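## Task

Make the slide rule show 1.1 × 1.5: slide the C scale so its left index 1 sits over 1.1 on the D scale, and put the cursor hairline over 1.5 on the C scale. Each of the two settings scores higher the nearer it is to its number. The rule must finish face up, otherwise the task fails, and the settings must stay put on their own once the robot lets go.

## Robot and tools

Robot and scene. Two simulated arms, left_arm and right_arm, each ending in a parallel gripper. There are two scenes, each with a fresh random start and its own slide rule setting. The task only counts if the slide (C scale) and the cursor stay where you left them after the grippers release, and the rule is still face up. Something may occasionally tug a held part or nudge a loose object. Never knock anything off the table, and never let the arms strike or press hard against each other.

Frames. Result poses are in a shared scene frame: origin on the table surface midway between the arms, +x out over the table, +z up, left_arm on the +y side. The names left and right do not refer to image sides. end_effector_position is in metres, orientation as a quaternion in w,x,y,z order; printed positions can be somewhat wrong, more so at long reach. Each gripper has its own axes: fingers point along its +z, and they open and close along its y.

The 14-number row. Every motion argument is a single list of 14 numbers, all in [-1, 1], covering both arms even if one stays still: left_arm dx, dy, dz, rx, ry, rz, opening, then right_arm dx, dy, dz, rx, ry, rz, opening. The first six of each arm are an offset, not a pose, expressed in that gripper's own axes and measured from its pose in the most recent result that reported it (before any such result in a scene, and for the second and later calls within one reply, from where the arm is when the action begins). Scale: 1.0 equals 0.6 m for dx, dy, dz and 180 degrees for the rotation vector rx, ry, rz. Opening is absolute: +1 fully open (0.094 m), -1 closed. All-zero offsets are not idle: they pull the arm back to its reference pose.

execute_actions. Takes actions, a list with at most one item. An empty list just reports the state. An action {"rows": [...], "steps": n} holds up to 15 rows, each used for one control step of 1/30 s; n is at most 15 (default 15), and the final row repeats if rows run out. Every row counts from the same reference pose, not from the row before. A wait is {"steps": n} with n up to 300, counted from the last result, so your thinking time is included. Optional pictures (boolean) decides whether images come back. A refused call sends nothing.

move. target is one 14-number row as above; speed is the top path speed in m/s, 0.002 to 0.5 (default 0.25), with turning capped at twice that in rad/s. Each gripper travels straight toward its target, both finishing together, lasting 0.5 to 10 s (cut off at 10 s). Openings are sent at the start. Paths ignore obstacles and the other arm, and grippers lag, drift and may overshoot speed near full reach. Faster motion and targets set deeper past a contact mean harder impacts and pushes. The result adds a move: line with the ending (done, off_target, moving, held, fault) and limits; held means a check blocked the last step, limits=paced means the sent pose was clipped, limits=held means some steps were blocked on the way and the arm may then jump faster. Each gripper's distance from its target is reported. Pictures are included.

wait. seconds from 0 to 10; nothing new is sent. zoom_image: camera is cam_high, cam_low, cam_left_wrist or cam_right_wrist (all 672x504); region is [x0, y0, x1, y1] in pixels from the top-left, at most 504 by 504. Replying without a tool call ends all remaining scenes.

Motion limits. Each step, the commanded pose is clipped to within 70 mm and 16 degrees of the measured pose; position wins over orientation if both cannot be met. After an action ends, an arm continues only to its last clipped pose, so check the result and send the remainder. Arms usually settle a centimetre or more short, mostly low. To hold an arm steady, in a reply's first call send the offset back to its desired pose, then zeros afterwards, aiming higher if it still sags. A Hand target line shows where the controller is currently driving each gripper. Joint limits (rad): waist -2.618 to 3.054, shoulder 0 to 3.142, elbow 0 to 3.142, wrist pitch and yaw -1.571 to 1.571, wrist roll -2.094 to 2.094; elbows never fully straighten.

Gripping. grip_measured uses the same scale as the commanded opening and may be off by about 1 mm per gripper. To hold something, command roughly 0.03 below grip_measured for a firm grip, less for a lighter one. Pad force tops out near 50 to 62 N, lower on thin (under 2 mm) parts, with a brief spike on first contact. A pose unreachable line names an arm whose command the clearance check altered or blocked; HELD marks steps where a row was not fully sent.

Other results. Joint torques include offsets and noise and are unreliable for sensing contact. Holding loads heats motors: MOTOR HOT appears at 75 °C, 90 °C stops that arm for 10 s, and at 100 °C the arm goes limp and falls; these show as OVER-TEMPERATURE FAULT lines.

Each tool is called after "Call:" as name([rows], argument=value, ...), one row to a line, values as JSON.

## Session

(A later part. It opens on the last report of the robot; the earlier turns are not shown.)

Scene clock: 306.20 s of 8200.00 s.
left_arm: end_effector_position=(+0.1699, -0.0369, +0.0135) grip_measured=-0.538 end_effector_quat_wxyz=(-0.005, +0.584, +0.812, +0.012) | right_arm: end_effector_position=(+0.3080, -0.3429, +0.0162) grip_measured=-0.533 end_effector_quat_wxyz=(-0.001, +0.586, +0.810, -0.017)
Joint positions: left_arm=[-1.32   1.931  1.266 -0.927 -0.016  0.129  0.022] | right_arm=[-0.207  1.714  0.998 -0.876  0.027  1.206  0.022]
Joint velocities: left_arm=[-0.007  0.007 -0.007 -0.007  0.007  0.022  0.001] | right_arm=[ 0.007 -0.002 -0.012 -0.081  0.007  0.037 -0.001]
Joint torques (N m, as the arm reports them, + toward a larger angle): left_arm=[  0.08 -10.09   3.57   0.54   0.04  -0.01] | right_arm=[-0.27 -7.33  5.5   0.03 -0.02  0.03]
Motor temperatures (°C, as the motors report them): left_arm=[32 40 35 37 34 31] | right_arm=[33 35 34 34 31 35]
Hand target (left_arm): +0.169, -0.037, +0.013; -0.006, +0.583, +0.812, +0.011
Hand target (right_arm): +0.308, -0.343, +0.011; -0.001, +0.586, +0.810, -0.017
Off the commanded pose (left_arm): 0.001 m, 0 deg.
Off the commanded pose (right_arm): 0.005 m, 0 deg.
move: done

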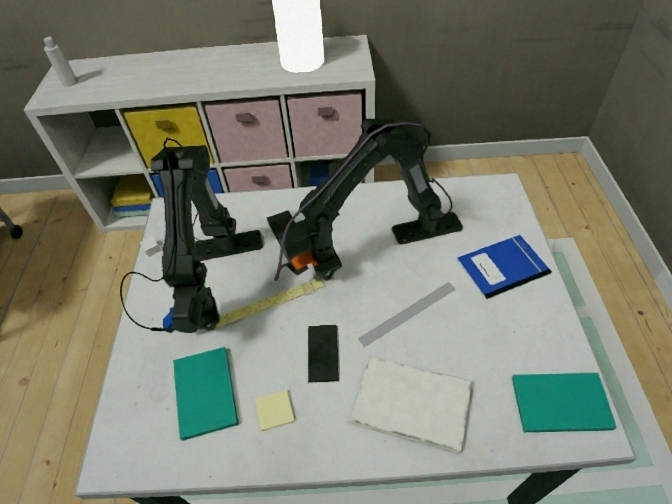

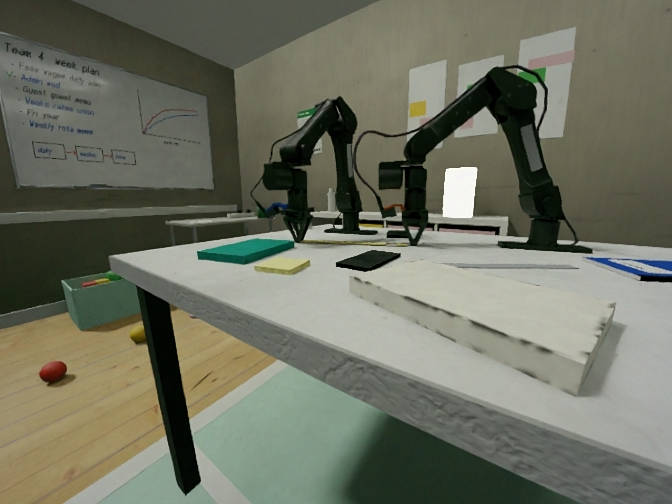

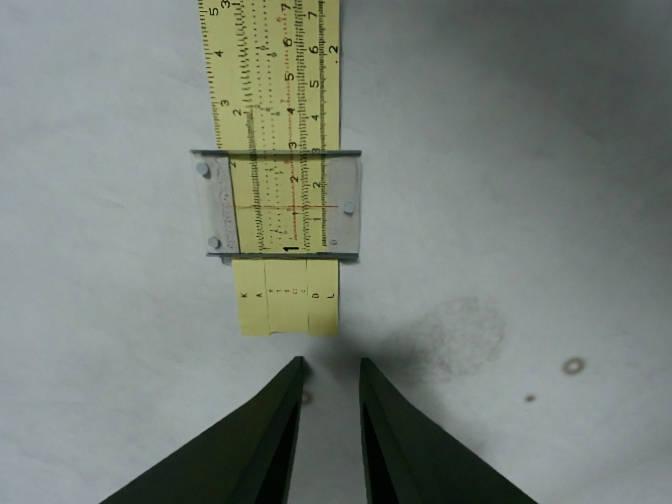

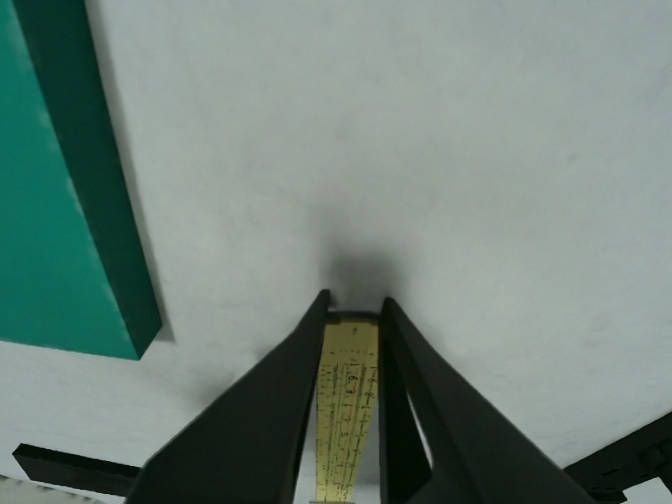

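Call:
move(target=[-0.05,0,-0.002,0,0,0,-0.50, 0,0,0.008,0,0,0,-0.53], speed=0.02)

Scene clock: 310.40 s of 8200.00 s.
left_arm: end_effector_position=(+0.1752, -0.0478, +0.0143) grip_measured=-0.502 end_effector_quat_wxyz=(-0.029, +0.581, +0.813, +0.024) | right_arm: end_effector_position=(+0.3080, -0.3429, +0.0162) grip_measured=-0.533 end_effector_quat_wxyz=(-0.001, +0.586, +0.810, -0.017)
Joint positions: left_arm=[-1.32   2.018  1.393 -1.02  -0.016  0.125  0.023] | right_arm=[-0.207  1.714  0.998 -0.876  0.027  1.206  0.022]
Joint velocities: left_arm=[ 0.002  0.007  0.007  0.007  0.007  0.022 -0.   ] | right_arm=[-0.012 -0.002  0.007 -0.066 -0.051 -0.022 -0.   ]
Joint torques (N m, as the arm reports them, + toward a larger angle): left_arm=[-0.87 -9.81  5.47  0.82 -0.02 -0.06] | right_arm=[-0.2  -7.3   5.39  0.02  0.04 -0.04]
Motor temperatures (°C, as the motors report them): left_arm=[32 40 35 37 34 31] | right_arm=[33 35 34 34 31 35]
Hand target (left_arm): +0.180, -0.065, +0.015; -0.005, +0.584, +0.812, +0.012
Hand target (right_arm): +0.308, -0.343, +0.011; -0.001, +0.586, +0.810, -0.017
Off the commanded pose (left_arm): 0.018 m, 3 deg.
Off the commanded pose (right_arm): 0.005 m, 0 deg.
move: off_target (left_arm)

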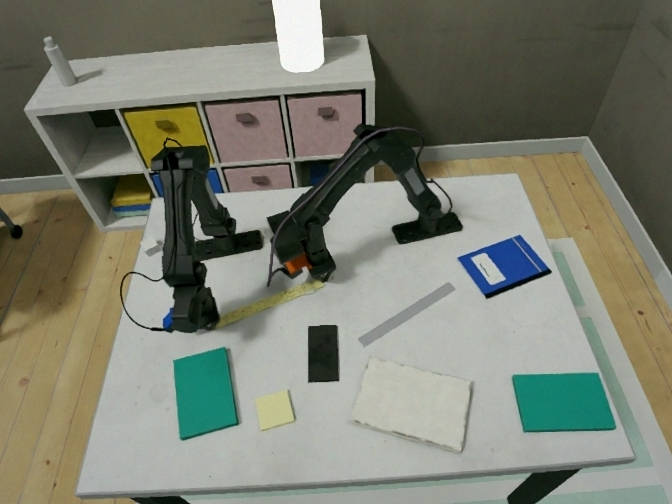

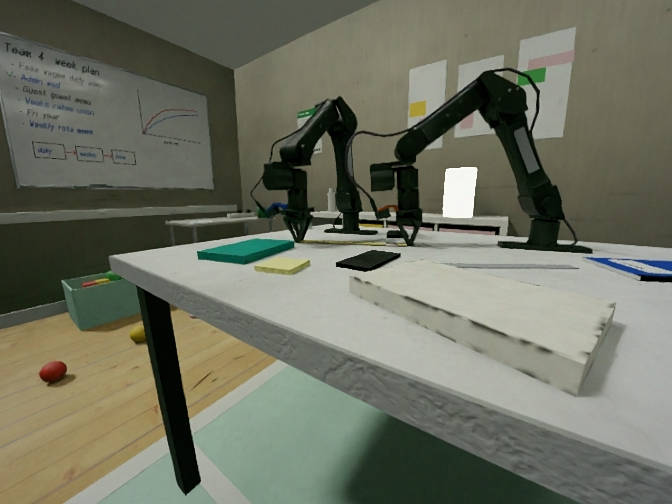

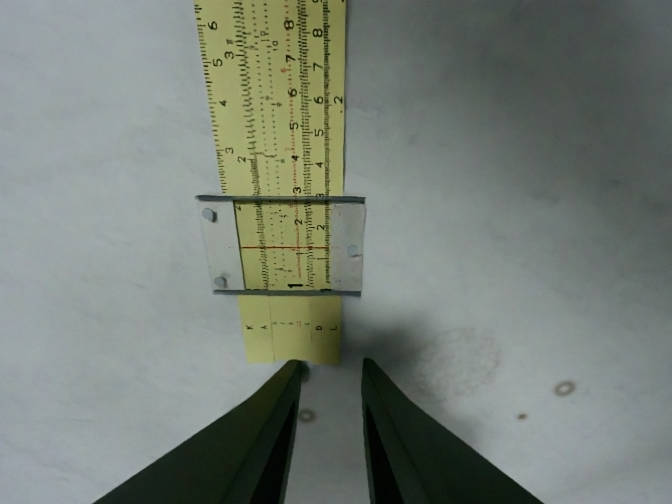

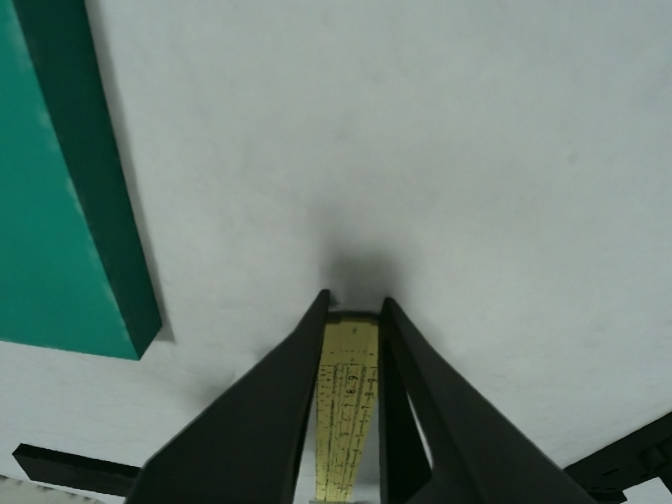

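Call:
zoom_image(camera="cam_left_wrist", region=[220, 270, 400, 400])

Region (220, 270, 400, 400) of cam_left_wrist's 672x504 image, scaled by 2.800, with more detail than that image has.

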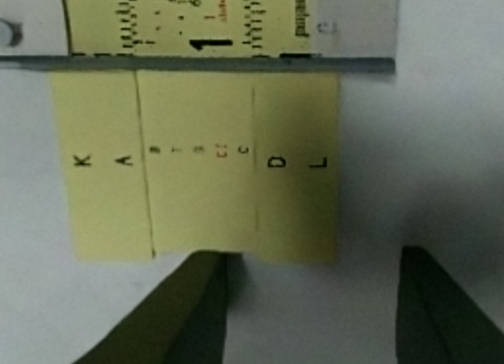

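Call:
move(target=[0.012,0,-0.008,0,-0.015,0,-0.50, 0,0,0.008,0,0,0,-0.53], speed=0.03)

Scene clock: 315.27 s of 8200.00 s.
left_arm: end_effector_position=(+0.1720, -0.0413, +0.0140) grip_measured=-0.502 end_effector_quat_wxyz=(-0.017, +0.581, +0.813, +0.018) | right_arm: end_effector_position=(+0.3080, -0.3429, +0.0162) grip_measured=-0.533 end_effector_quat_wxyz=(-0.001, +0.586, +0.810, -0.017)
Joint positions: left_arm=[-1.32   1.97   1.324 -0.972 -0.016  0.124  0.023] | right_arm=[-0.207  1.714  0.998 -0.876  0.027  1.206  0.022]
Joint velocities: left_arm=[ 0.012  0.007 -0.002 -0.037 -0.095 -0.051 -0.002] | right_arm=[ 0.002 -0.012  0.022  0.037  0.007 -0.022 -0.   ]
Joint torques (N m, as the arm reports them, + toward a larger angle): left_arm=[  0.45 -12.55   2.72   0.56   0.09   0.05] | right_arm=[-0.15 -7.29  5.45  0.06 -0.03 -0.01]
Motor temperatures (°C, as the motors report them): left_arm=[32 40 35 37 34 31] | right_arm=[33 35 34 34 31 35]
Hand target (left_arm): +0.173, -0.041, +0.019; -0.009, +0.581, +0.813, +0.011
Hand target (right_arm): +0.308, -0.343, +0.011; -0.001, +0.586, +0.810, -0.017
Off the commanded pose (left_arm): 0.006 m, 1 deg.
Off the commanded pose (right_arm): 0.005 m, 0 deg.
After step 90, 0.87 s passed at rest.
move: done

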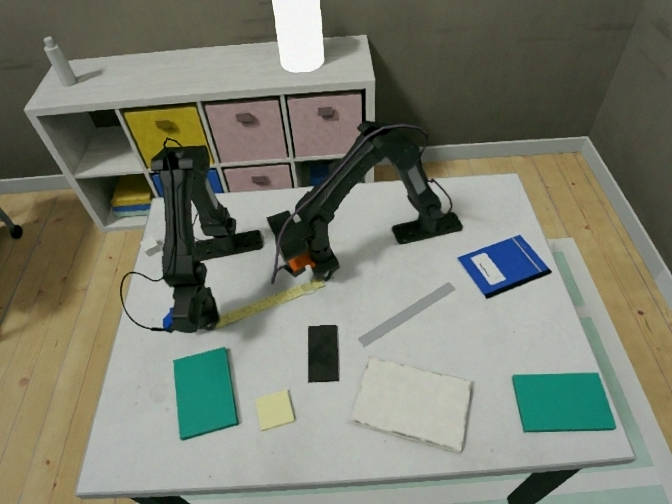

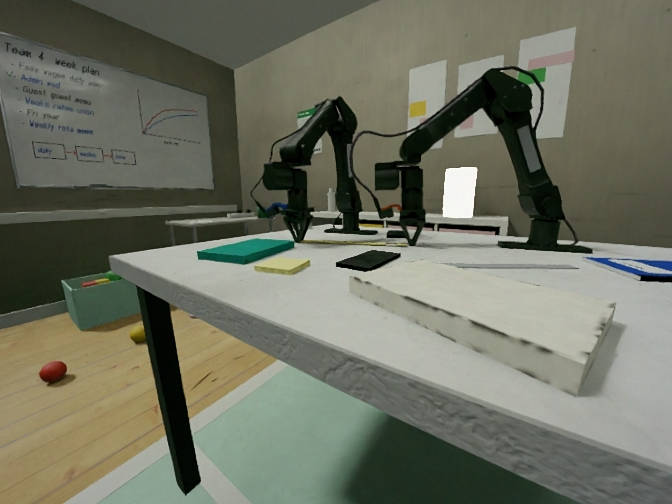

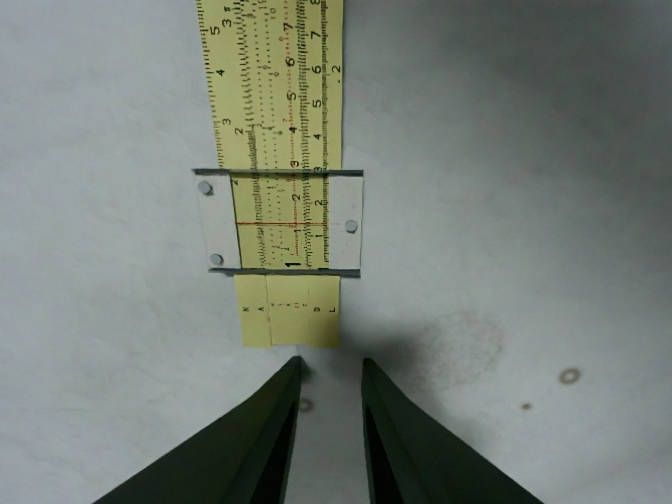

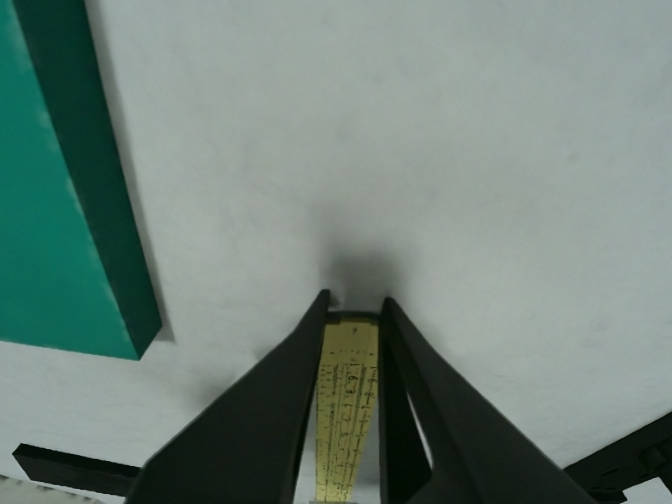

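Call:
move(target=[0.004,0,-0.012,0,-0.008,0,-0.50, 0,0,0.008,0,0,0,-0.53], speed=0.02)

Scene clock: 317.30 s of 8200.00 s.
left_arm: end_effector_position=(+0.1705, -0.0381, +0.0140) grip_measured=-0.502 end_effector_quat_wxyz=(-0.018, +0.581, +0.813, +0.019) | right_arm: end_effector_position=(+0.3080, -0.3429, +0.0162) grip_measured=-0.533 end_effector_quat_wxyz=(-0.001, +0.586, +0.810, -0.017)
Joint positions: left_arm=[-1.32   1.96   1.308 -0.969 -0.016  0.124  0.023] | right_arm=[-0.207  1.714  0.998 -0.876  0.027  1.206  0.022]
Joint velocities: left_arm=[ 0.002  0.002  0.002 -0.007  0.007 -0.022  0.   ] | right_arm=[ 0.012 -0.002  0.007  0.037 -0.051 -0.007 -0.001]
Joint torques (N m, as the arm reports them, + toward a larger angle): left_arm=[  0.17 -12.67   2.88   0.52   0.01   0.01] | right_arm=[ 0.07 -7.02  5.31  0.04  0.04 -0.04]
Motor temperatures (°C, as the motors report them): left_arm=[32 40 35 37 34 31] | right_arm=[33 35 34 34 31 35]
Hand target (left_arm): +0.171, -0.039, +0.021; -0.007, +0.581, +0.813, +0.011
Hand target (right_arm): +0.308, -0.343, +0.011; -0.001, +0.586, +0.810, -0.017
Off the commanded pose (left_arm): 0.007 m, 2 deg.
Off the commanded pose (right_arm): 0.005 m, 0 deg.
move: done

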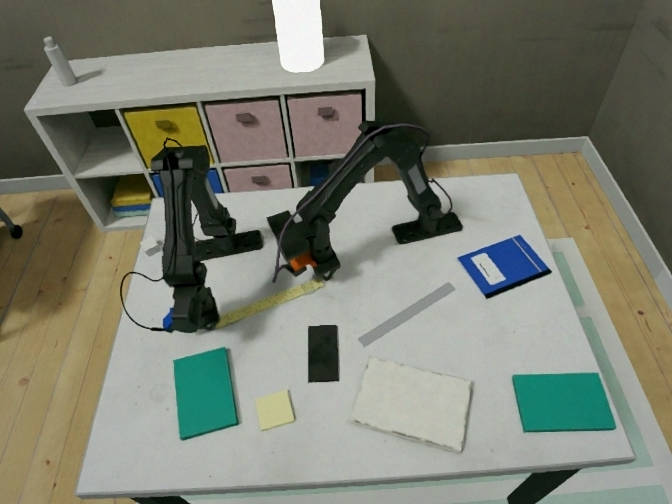

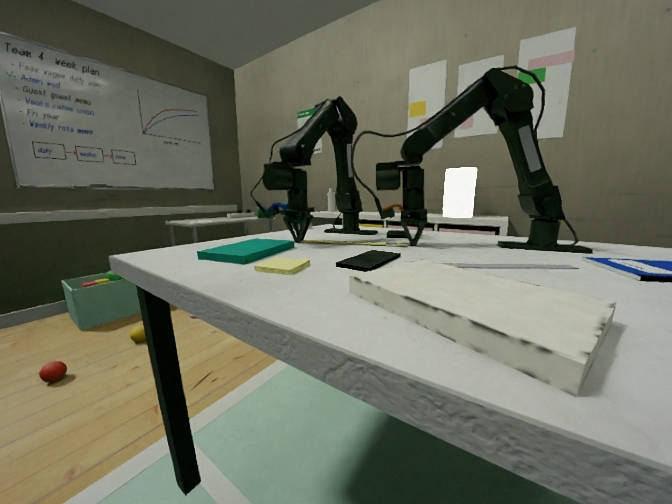

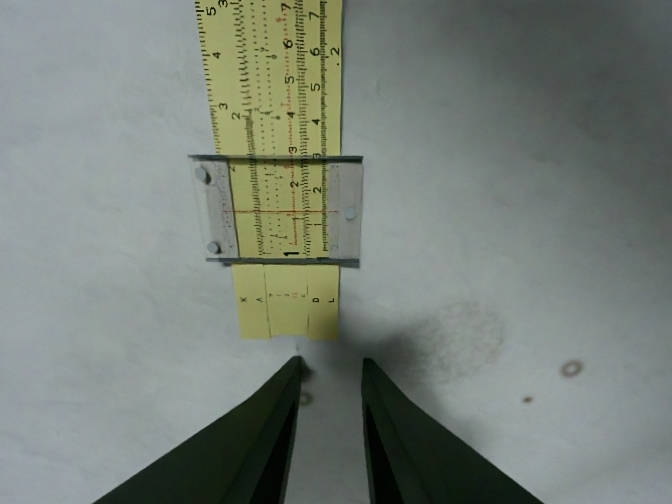

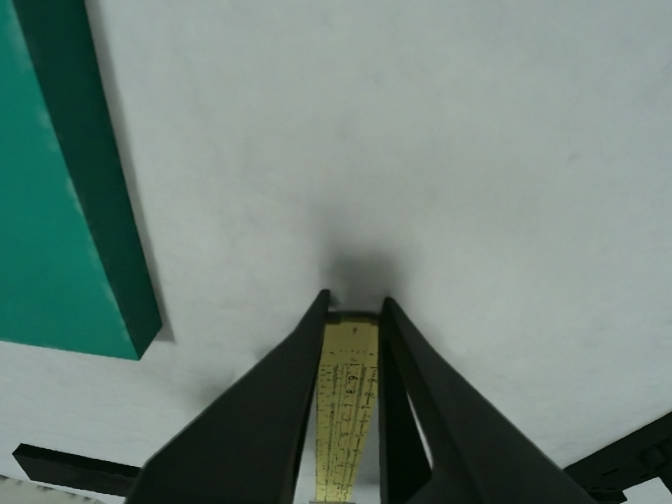

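Call:
move(target=[0.0,0,-0.017,0,-0.008,0,-0.50, 0,0,0.008,0,0,0,-0.53], speed=0.02)

Scene clock: 319.80 s of 8200.00 s.
left_arm: end_effector_position=(+0.1705, -0.0381, +0.0140) grip_measured=-0.502 end_effector_quat_wxyz=(-0.018, +0.581, +0.813, +0.019) | right_arm: end_effector_position=(+0.3080, -0.3429, +0.0162) grip_measured=-0.533 end_effector_quat_wxyz=(-0.001, +0.586, +0.810, -0.017)
Joint positions: left_arm=[-1.32   1.96   1.308 -0.969 -0.016  0.124  0.023] | right_arm=[-0.207  1.714  0.998 -0.876  0.027  1.206  0.022]
Joint velocities: left_arm=[-0.002 -0.007 -0.017 -0.007  0.051  0.007  0.   ] | right_arm=[ 0.027 -0.002 -0.002  0.037  0.022  0.007 -0.   ]
Joint torques (N m, as the arm reports them, + toward a larger angle): left_arm=[  0.15 -13.3    3.     0.42   0.06   0.01] | right_arm=[-0.12 -7.33  5.57  0.08  0.05 -0.01]
Motor temperatures (°C, as the motors report them): left_arm=[32 41 35 36 34 31] | right_arm=[33 35 34 34 31 35]
Hand target (left_arm): +0.171, -0.038, +0.024; -0.008, +0.581, +0.813, +0.012
Hand target (right_arm): +0.308, -0.343, +0.011; -0.001, +0.586, +0.810, -0.017
Off the commanded pose (left_arm): 0.010 m, 1 deg.
Off the commanded pose (right_arm): 0.005 m, 0 deg.
move: done

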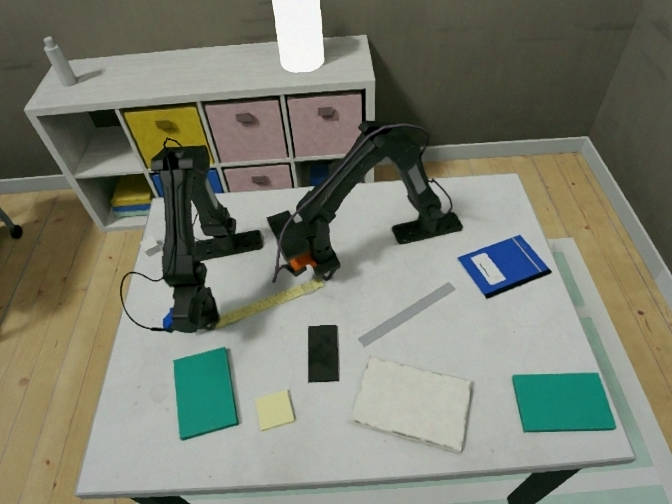

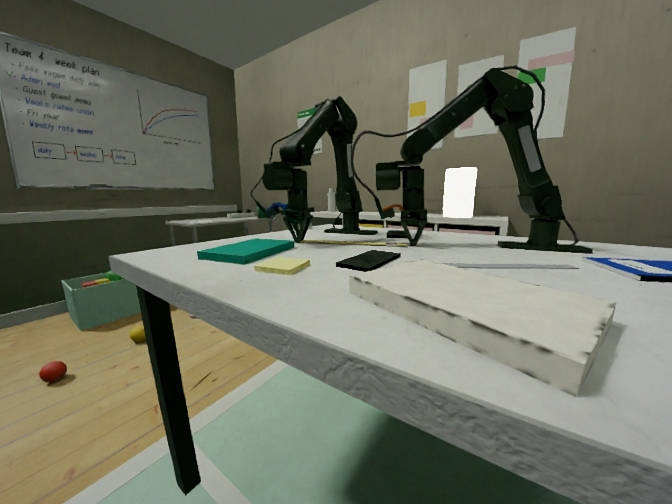

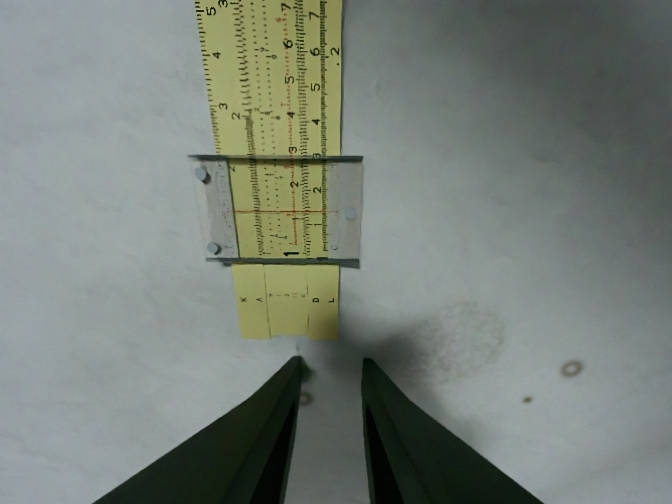

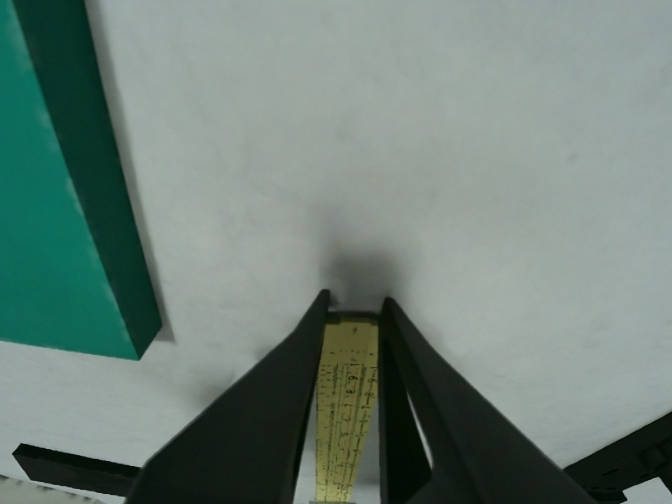

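Call:
move(target=[0.0,0,-0.045,0,-0.008,0,-0.50, 0,0,0.008,0,0,0,-0.53], speed=0.03)

Scene clock: 322.90 s of 8200.00 s.
left_arm: end_effector_position=(+0.1673, -0.0316, +0.0255) grip_measured=-0.502 end_effector_quat_wxyz=(-0.026, +0.581, +0.813, +0.023) | right_arm: end_effector_position=(+0.3080, -0.3429, +0.0162) grip_measured=-0.533 end_effector_quat_wxyz=(-0.001, +0.586, +0.810, -0.017)
Joint positions: left_arm=[-1.32   1.934  1.32  -1.025 -0.016  0.124  0.023] | right_arm=[-0.207  1.714  0.998 -0.876  0.027  1.206  0.022]
Joint velocities: left_arm=[-0.017  0.007 -0.002 -0.007  0.037 -0.037  0.001] | right_arm=[ 0.012 -0.017 -0.022 -0.051  0.037 -0.007 -0.   ]
Joint torques (N m, as the arm reports them, + toward a larger angle): left_arm=[  0.12 -12.57   5.45   0.36   0.02   0.  ] | right_arm=[ 0.   -7.11  5.47  0.1   0.04 -0.01]
Motor temperatures (°C, as the motors report them): left_arm=[32 41 35 36 34 31] | right_arm=[33 35 34 34 31 35]
Hand target (left_arm): +0.171, -0.039, +0.041; -0.007, +0.582, +0.813, +0.011
Hand target (right_arm): +0.308, -0.343, +0.011; -0.001, +0.586, +0.810, -0.017
Off the commanded pose (left_arm): 0.018 m, 3 deg.
Off the commanded pose (right_arm): 0.005 m, 0 deg.
move: off_target (left_arm)

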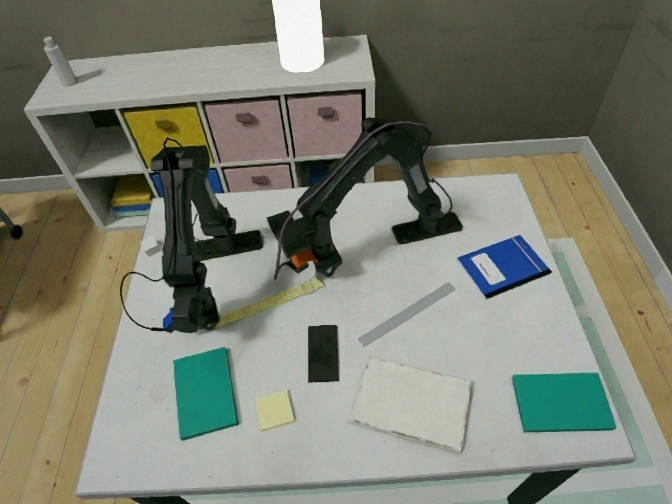

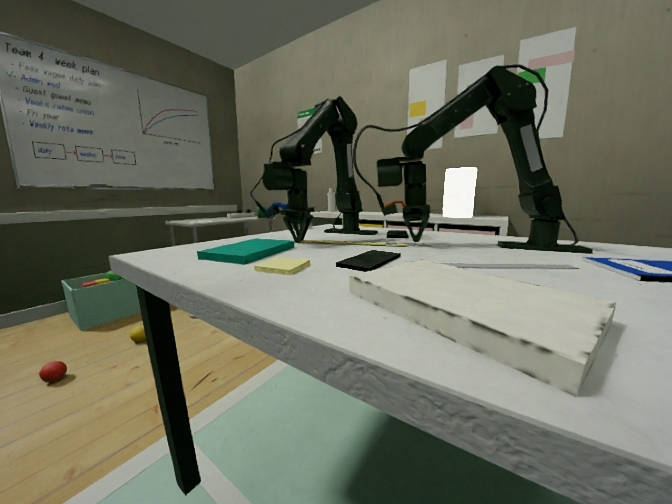

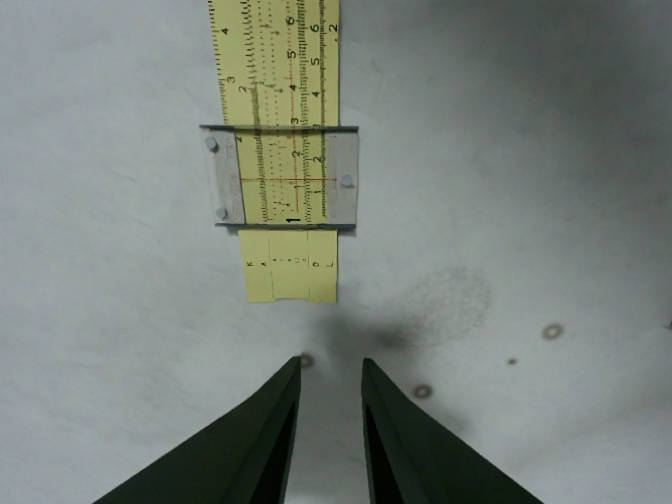

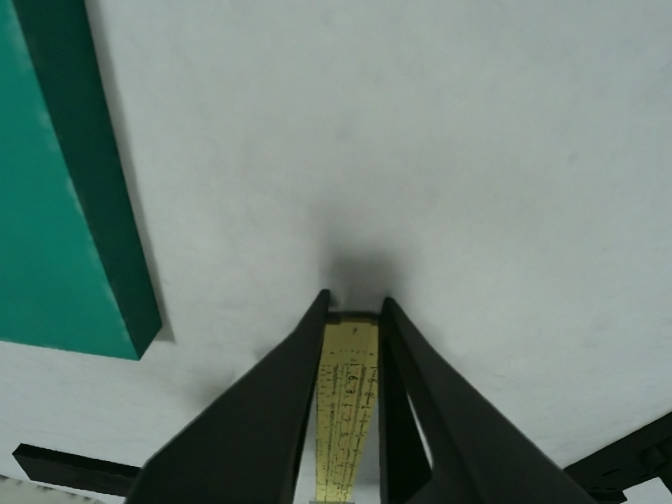

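Call:
move(target=[0.004,0,0.012,0,-0.015,0,-0.50, 0,0,0.008,0,0,0,-0.53], speed=0.01)

Scene clock: 328.13 s of 8200.00 s.
left_arm: end_effector_position=(+0.1644, -0.0258, +0.0137) grip_measured=-0.502 end_effector_quat_wxyz=(-0.020, +0.581, +0.813, +0.020) | right_arm: end_effector_position=(+0.3080, -0.3429, +0.0162) grip_measured=-0.533 end_effector_quat_wxyz=(-0.001, +0.586, +0.810, -0.017)
Joint positions: left_arm=[-1.32   1.917  1.247 -0.955 -0.016  0.124  0.023] | right_arm=[-0.207  1.714  0.998 -0.876  0.027  1.206  0.022]
Joint velocities: left_arm=[ 0.012  0.007  0.007 -0.095  0.007  0.007 -0.   ] | right_arm=[-0.002 -0.007 -0.002 -0.022 -0.022  0.007  0.001]
Joint torques (N m, as the arm reports them, + toward a larger angle): left_arm=[  0.33 -11.76   2.76   0.69   0.05   0.  ] | right_arm=[-0.01 -7.18  5.62  0.07 -0.02  0.06]
Motor temperatures (°C, as the motors report them): left_arm=[32 41 35 36 34 31] | right_arm=[33 35 34 34 31 35]
Hand target (left_arm): +0.166, -0.029, +0.018; -0.007, +0.581, +0.813, +0.010
Hand target (right_arm): +0.308, -0.343, +0.011; -0.001, +0.586, +0.810, -0.017
Off the commanded pose (left_arm): 0.006 m, 2 deg.
Off the commanded pose (right_arm): 0.005 m, 0 deg.
move: done

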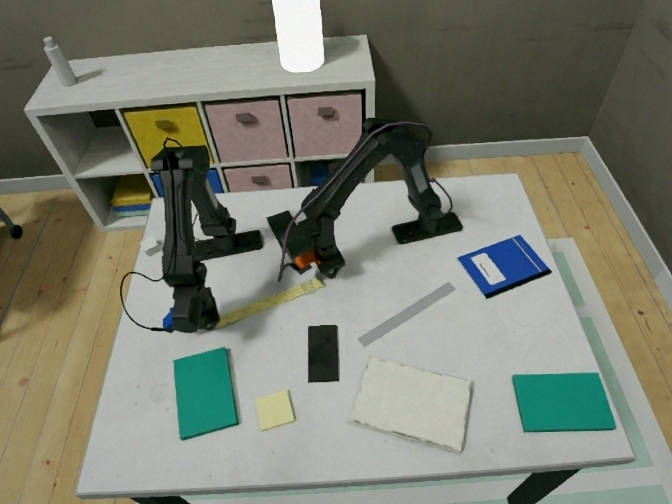

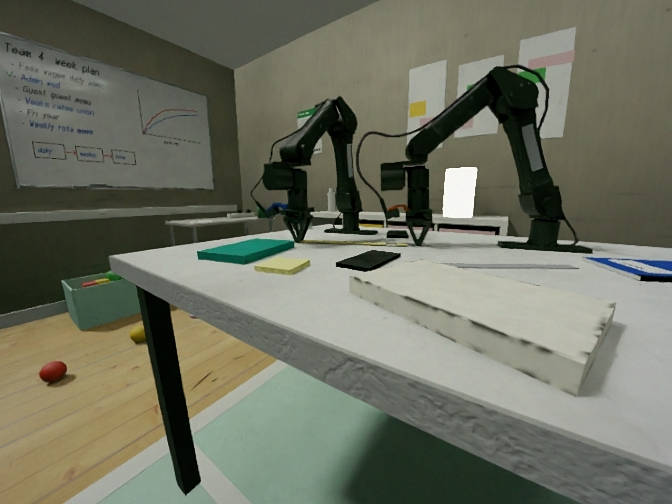

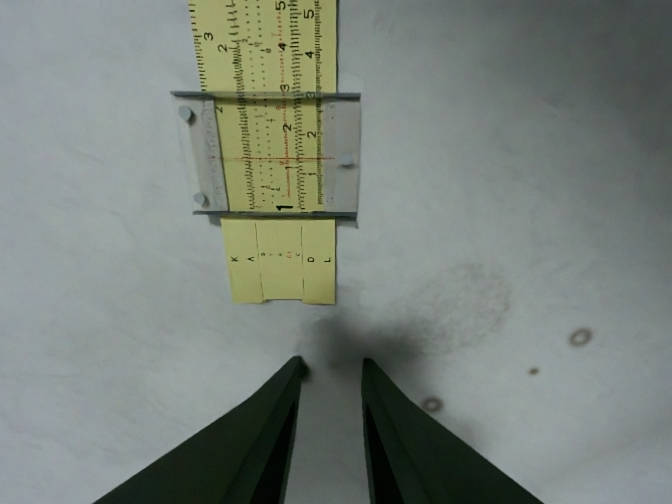

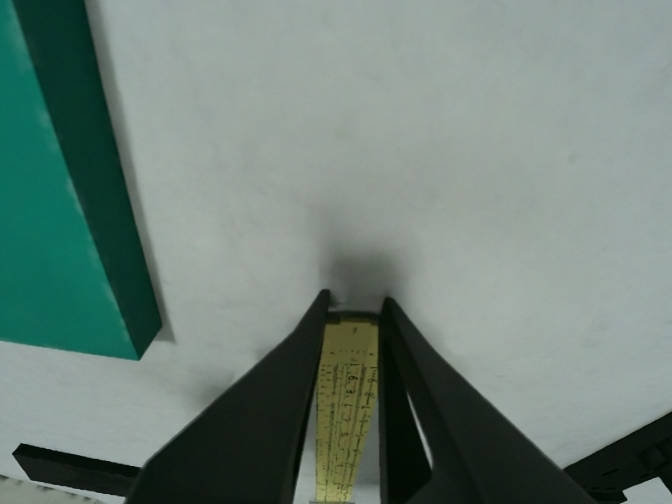

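Call:
zoom_image(camera="cam_left_wrist", region=[210, 240, 370, 350])

Call:
move(target=[-0.015,0,-0.016,0,-0.01,0,-0.50, 0,0,0.008,0,0,0,-0.53], speed=0.01)

Region (210, 240, 370, 350) of cam_left_wrist's 672x504 image, scaled by 3.150, with more detail than that image has; it fills the top 346 rows of this view, and the rest is white.

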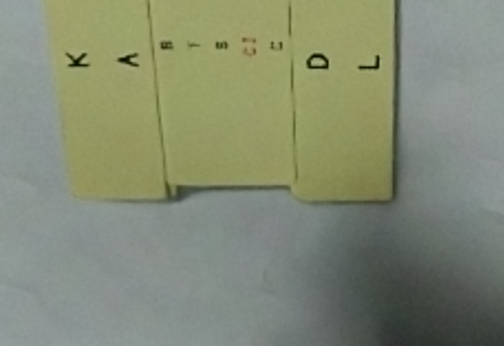

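Scene clock: 332.83 s of 8200.00 s.
left_arm: end_effector_position=(+0.1644, -0.0258, +0.0137) grip_measured=-0.502 end_effector_quat_wxyz=(-0.020, +0.581, +0.813, +0.020) | right_arm: end_effector_position=(+0.3080, -0.3429, +0.0162) grip_measured=-0.533 end_effector_quat_wxyz=(-0.001, +0.586, +0.810, -0.017)
Joint positions: left_arm=[-1.32   1.917  1.247 -0.955 -0.016  0.124  0.023] | right_arm=[-0.207  1.714  0.998 -0.876  0.027  1.206  0.022]
Joint velocities: left_arm=[-0.002 -0.012  0.017 -0.081 -0.022  0.022  0.001] | right_arm=[-0.012 -0.007 -0.007 -0.007  0.007  0.022 -0.001]
Joint torques (N m, as the arm reports them, + toward a larger angle): left_arm=[ -0.07 -10.72   5.65   0.37   0.03  -0.04] | right_arm=[ 0.17 -7.14  5.39  0.09  0.04 -0.01]
Motor temperatures (°C, as the motors report them): left_arm=[32 41 35 36 34 31] | right_arm=[33 35 34 34 31 35]
Hand target (left_arm): +0.168, -0.034, +0.023; -0.007, +0.581, +0.813, +0.011
Hand target (right_arm): +0.308, -0.343, +0.011; -0.001, +0.586, +0.810, -0.017
Off the commanded pose (left_arm): 0.013 m, 2 deg.
Off the commanded pose (right_arm): 0.005 m, 0 deg.
move: off_target (left_arm)

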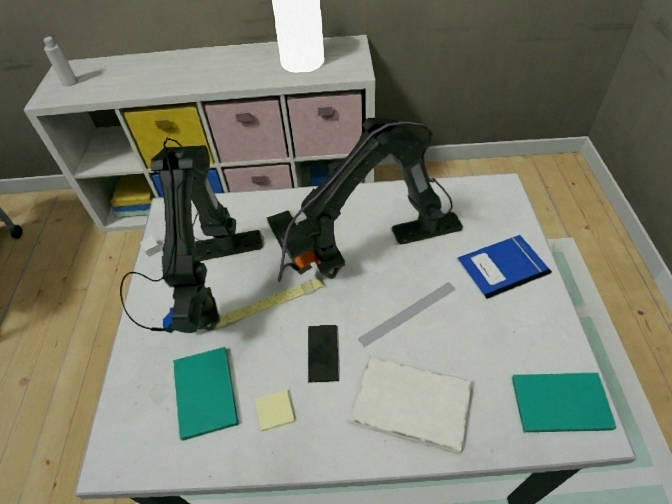

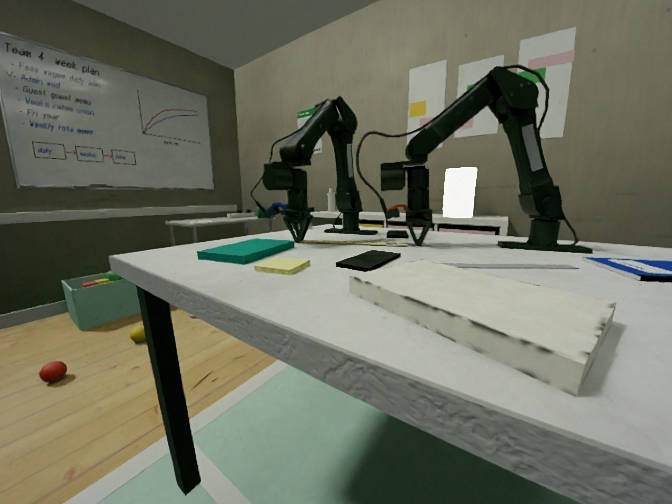

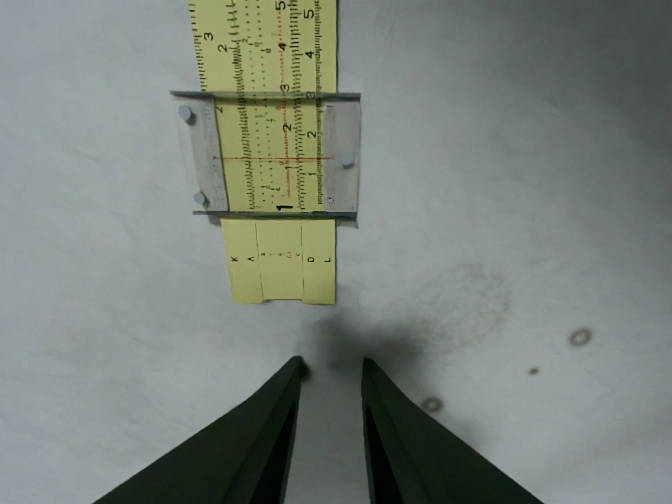

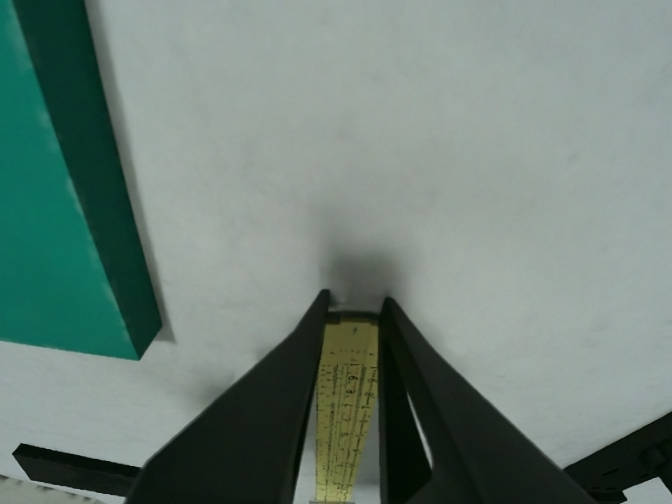

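Call:
move(target=[0,0,-0.004,-0.035,-0.01,0,-0.50, 0,0,0.008,0,0,0,-0.53], speed=0.02)

Scene clock: 349.70 s of 8200.00 s.
left_arm: end_effector_position=(+0.1650, -0.0253, +0.0147) grip_measured=-0.502 end_effector_quat_wxyz=(+0.012, +0.581, +0.812, +0.055) | right_arm: end_effector_position=(+0.3080, -0.3429, +0.0162) grip_measured=-0.533 end_effector_quat_wxyz=(-0.001, +0.586, +0.810, -0.017)
Joint positions: left_arm=[-1.368  1.898  1.221 -0.93  -0.107  0.077  0.023] | right_arm=[-0.207  1.714  0.998 -0.876  0.027  1.206  0.022]
Joint velocities: left_arm=[ 0.007  0.002  0.002  0.022 -0.007  0.007  0.001] | right_arm=[ 0.007 -0.002 -0.022 -0.066  0.081  0.037 -0.001]
Joint torques (N m, as the arm reports them, + toward a larger angle): left_arm=[ -0.75 -11.06   2.26   0.66  -0.24  -0.08] | right_arm=[-0.02 -7.28  5.73  0.03  0.    0.04]
Motor temperatures (°C, as the motors report them): left_arm=[32 41 35 36 34 31] | right_arm=[33 35 34 34 31 35]
Hand target (left_arm): +0.165, -0.026, +0.016; +0.024, +0.582, +0.811, +0.056
Hand target (right_arm): +0.308, -0.343, +0.011; -0.001, +0.586, +0.810, -0.017
Off the commanded pose (left_arm): 0.002 m, 1 deg.
Off the commanded pose (right_arm): 0.005 m, 0 deg.
After step 90, 10.77 s passed at rest.
move: done

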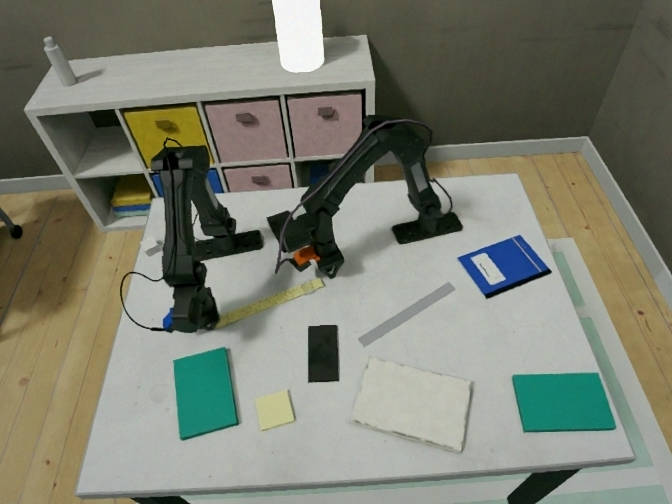

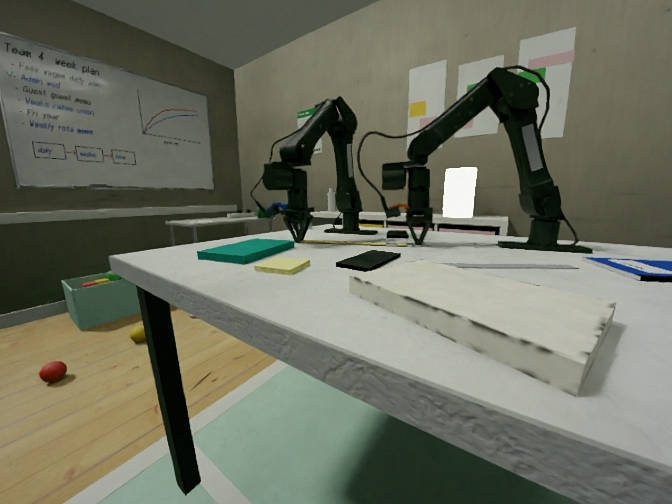

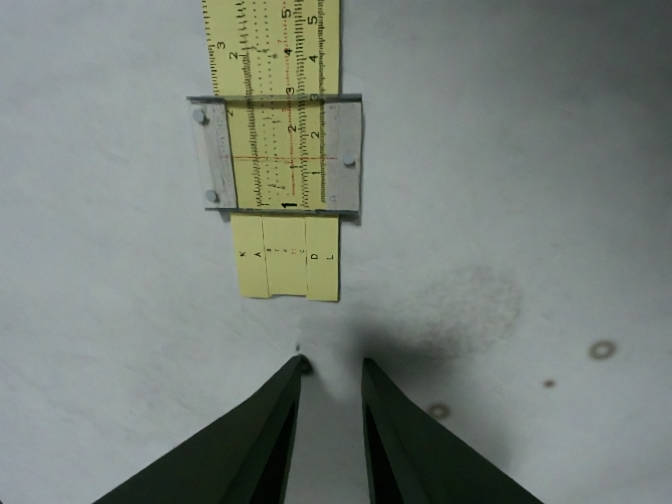

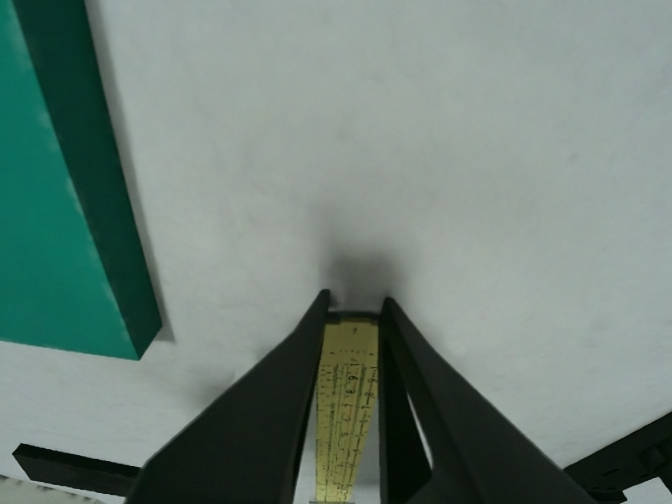

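Call:
move(target=[-0.05,0,0,-0.004,-0.008,0,-0.49, 0,0,0.008,0,0,0,-0.53], speed=0.015)

Scene clock: 353.67 s of 8200.00 s.
left_arm: end_effector_position=(+0.1737, -0.0440, +0.0152) grip_measured=-0.492 end_effector_quat_wxyz=(+0.016, +0.581, +0.812, +0.055) | right_arm: end_effector_position=(+0.3080, -0.3429, +0.0162) grip_measured=-0.533 end_effector_quat_wxyz=(-0.001, +0.586, +0.810, -0.017)
Joint positions: left_arm=[-1.368  1.963  1.314 -0.951 -0.11   0.077  0.024] | right_arm=[-0.207  1.714  0.998 -0.876  0.027  1.206  0.022]
Joint velocities: left_arm=[ 0.002 -0.002 -0.007 -0.007 -0.066 -0.022 -0.001] | right_arm=[-0.017  0.007  0.002  0.007 -0.037 -0.022 -0.001]
Joint torques (N m, as the arm reports them, + toward a larger angle): left_arm=[-0.95 -8.86  5.06  0.64 -0.16 -0.09] | right_arm=[ 0.07 -7.31  5.41  0.07 -0.05 -0.03]
Motor temperatures (°C, as the motors report them): left_arm=[32 41 35 36 34 31] | right_arm=[33 35 34 34 31 35]
Hand target (left_arm): +0.175, -0.053, +0.014; +0.026, +0.582, +0.811, +0.053
Hand target (right_arm): +0.308, -0.343, +0.011; -0.001, +0.586, +0.810, -0.017
Off the commanded pose (left_arm): 0.010 m, 1 deg.
Off the commanded pose (right_arm): 0.005 m, 0 deg.
move: done

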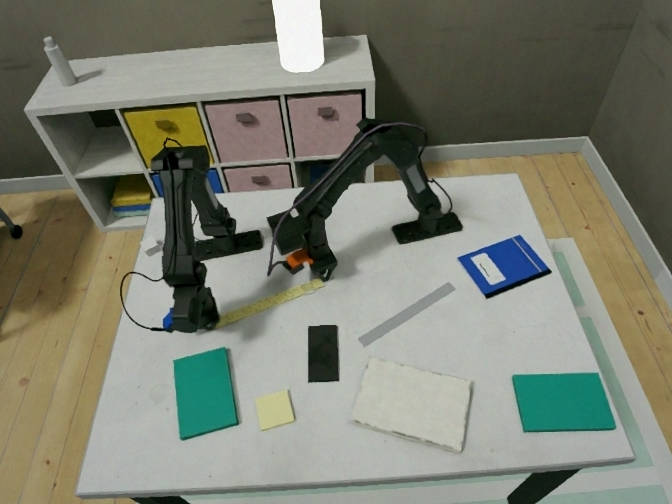

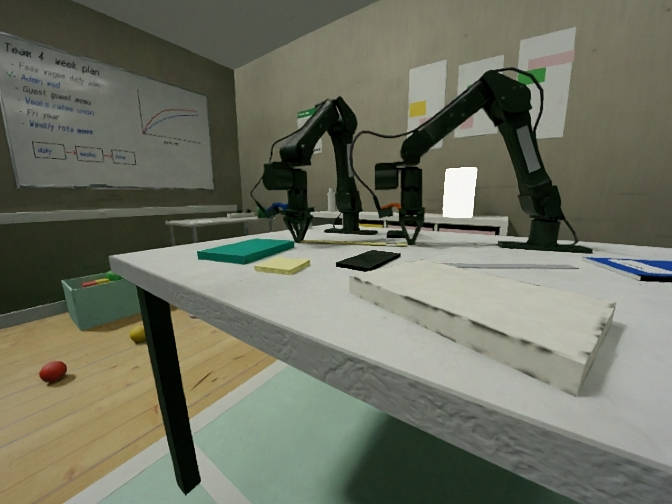

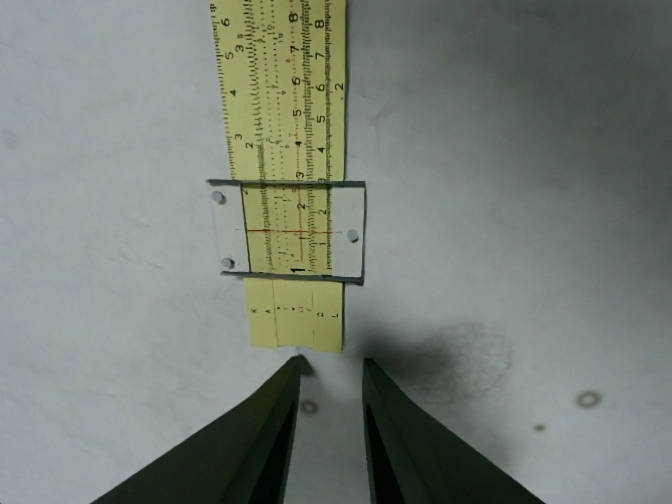

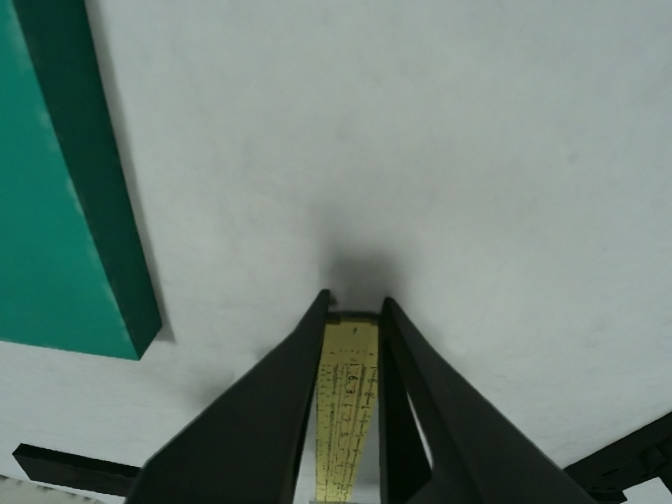

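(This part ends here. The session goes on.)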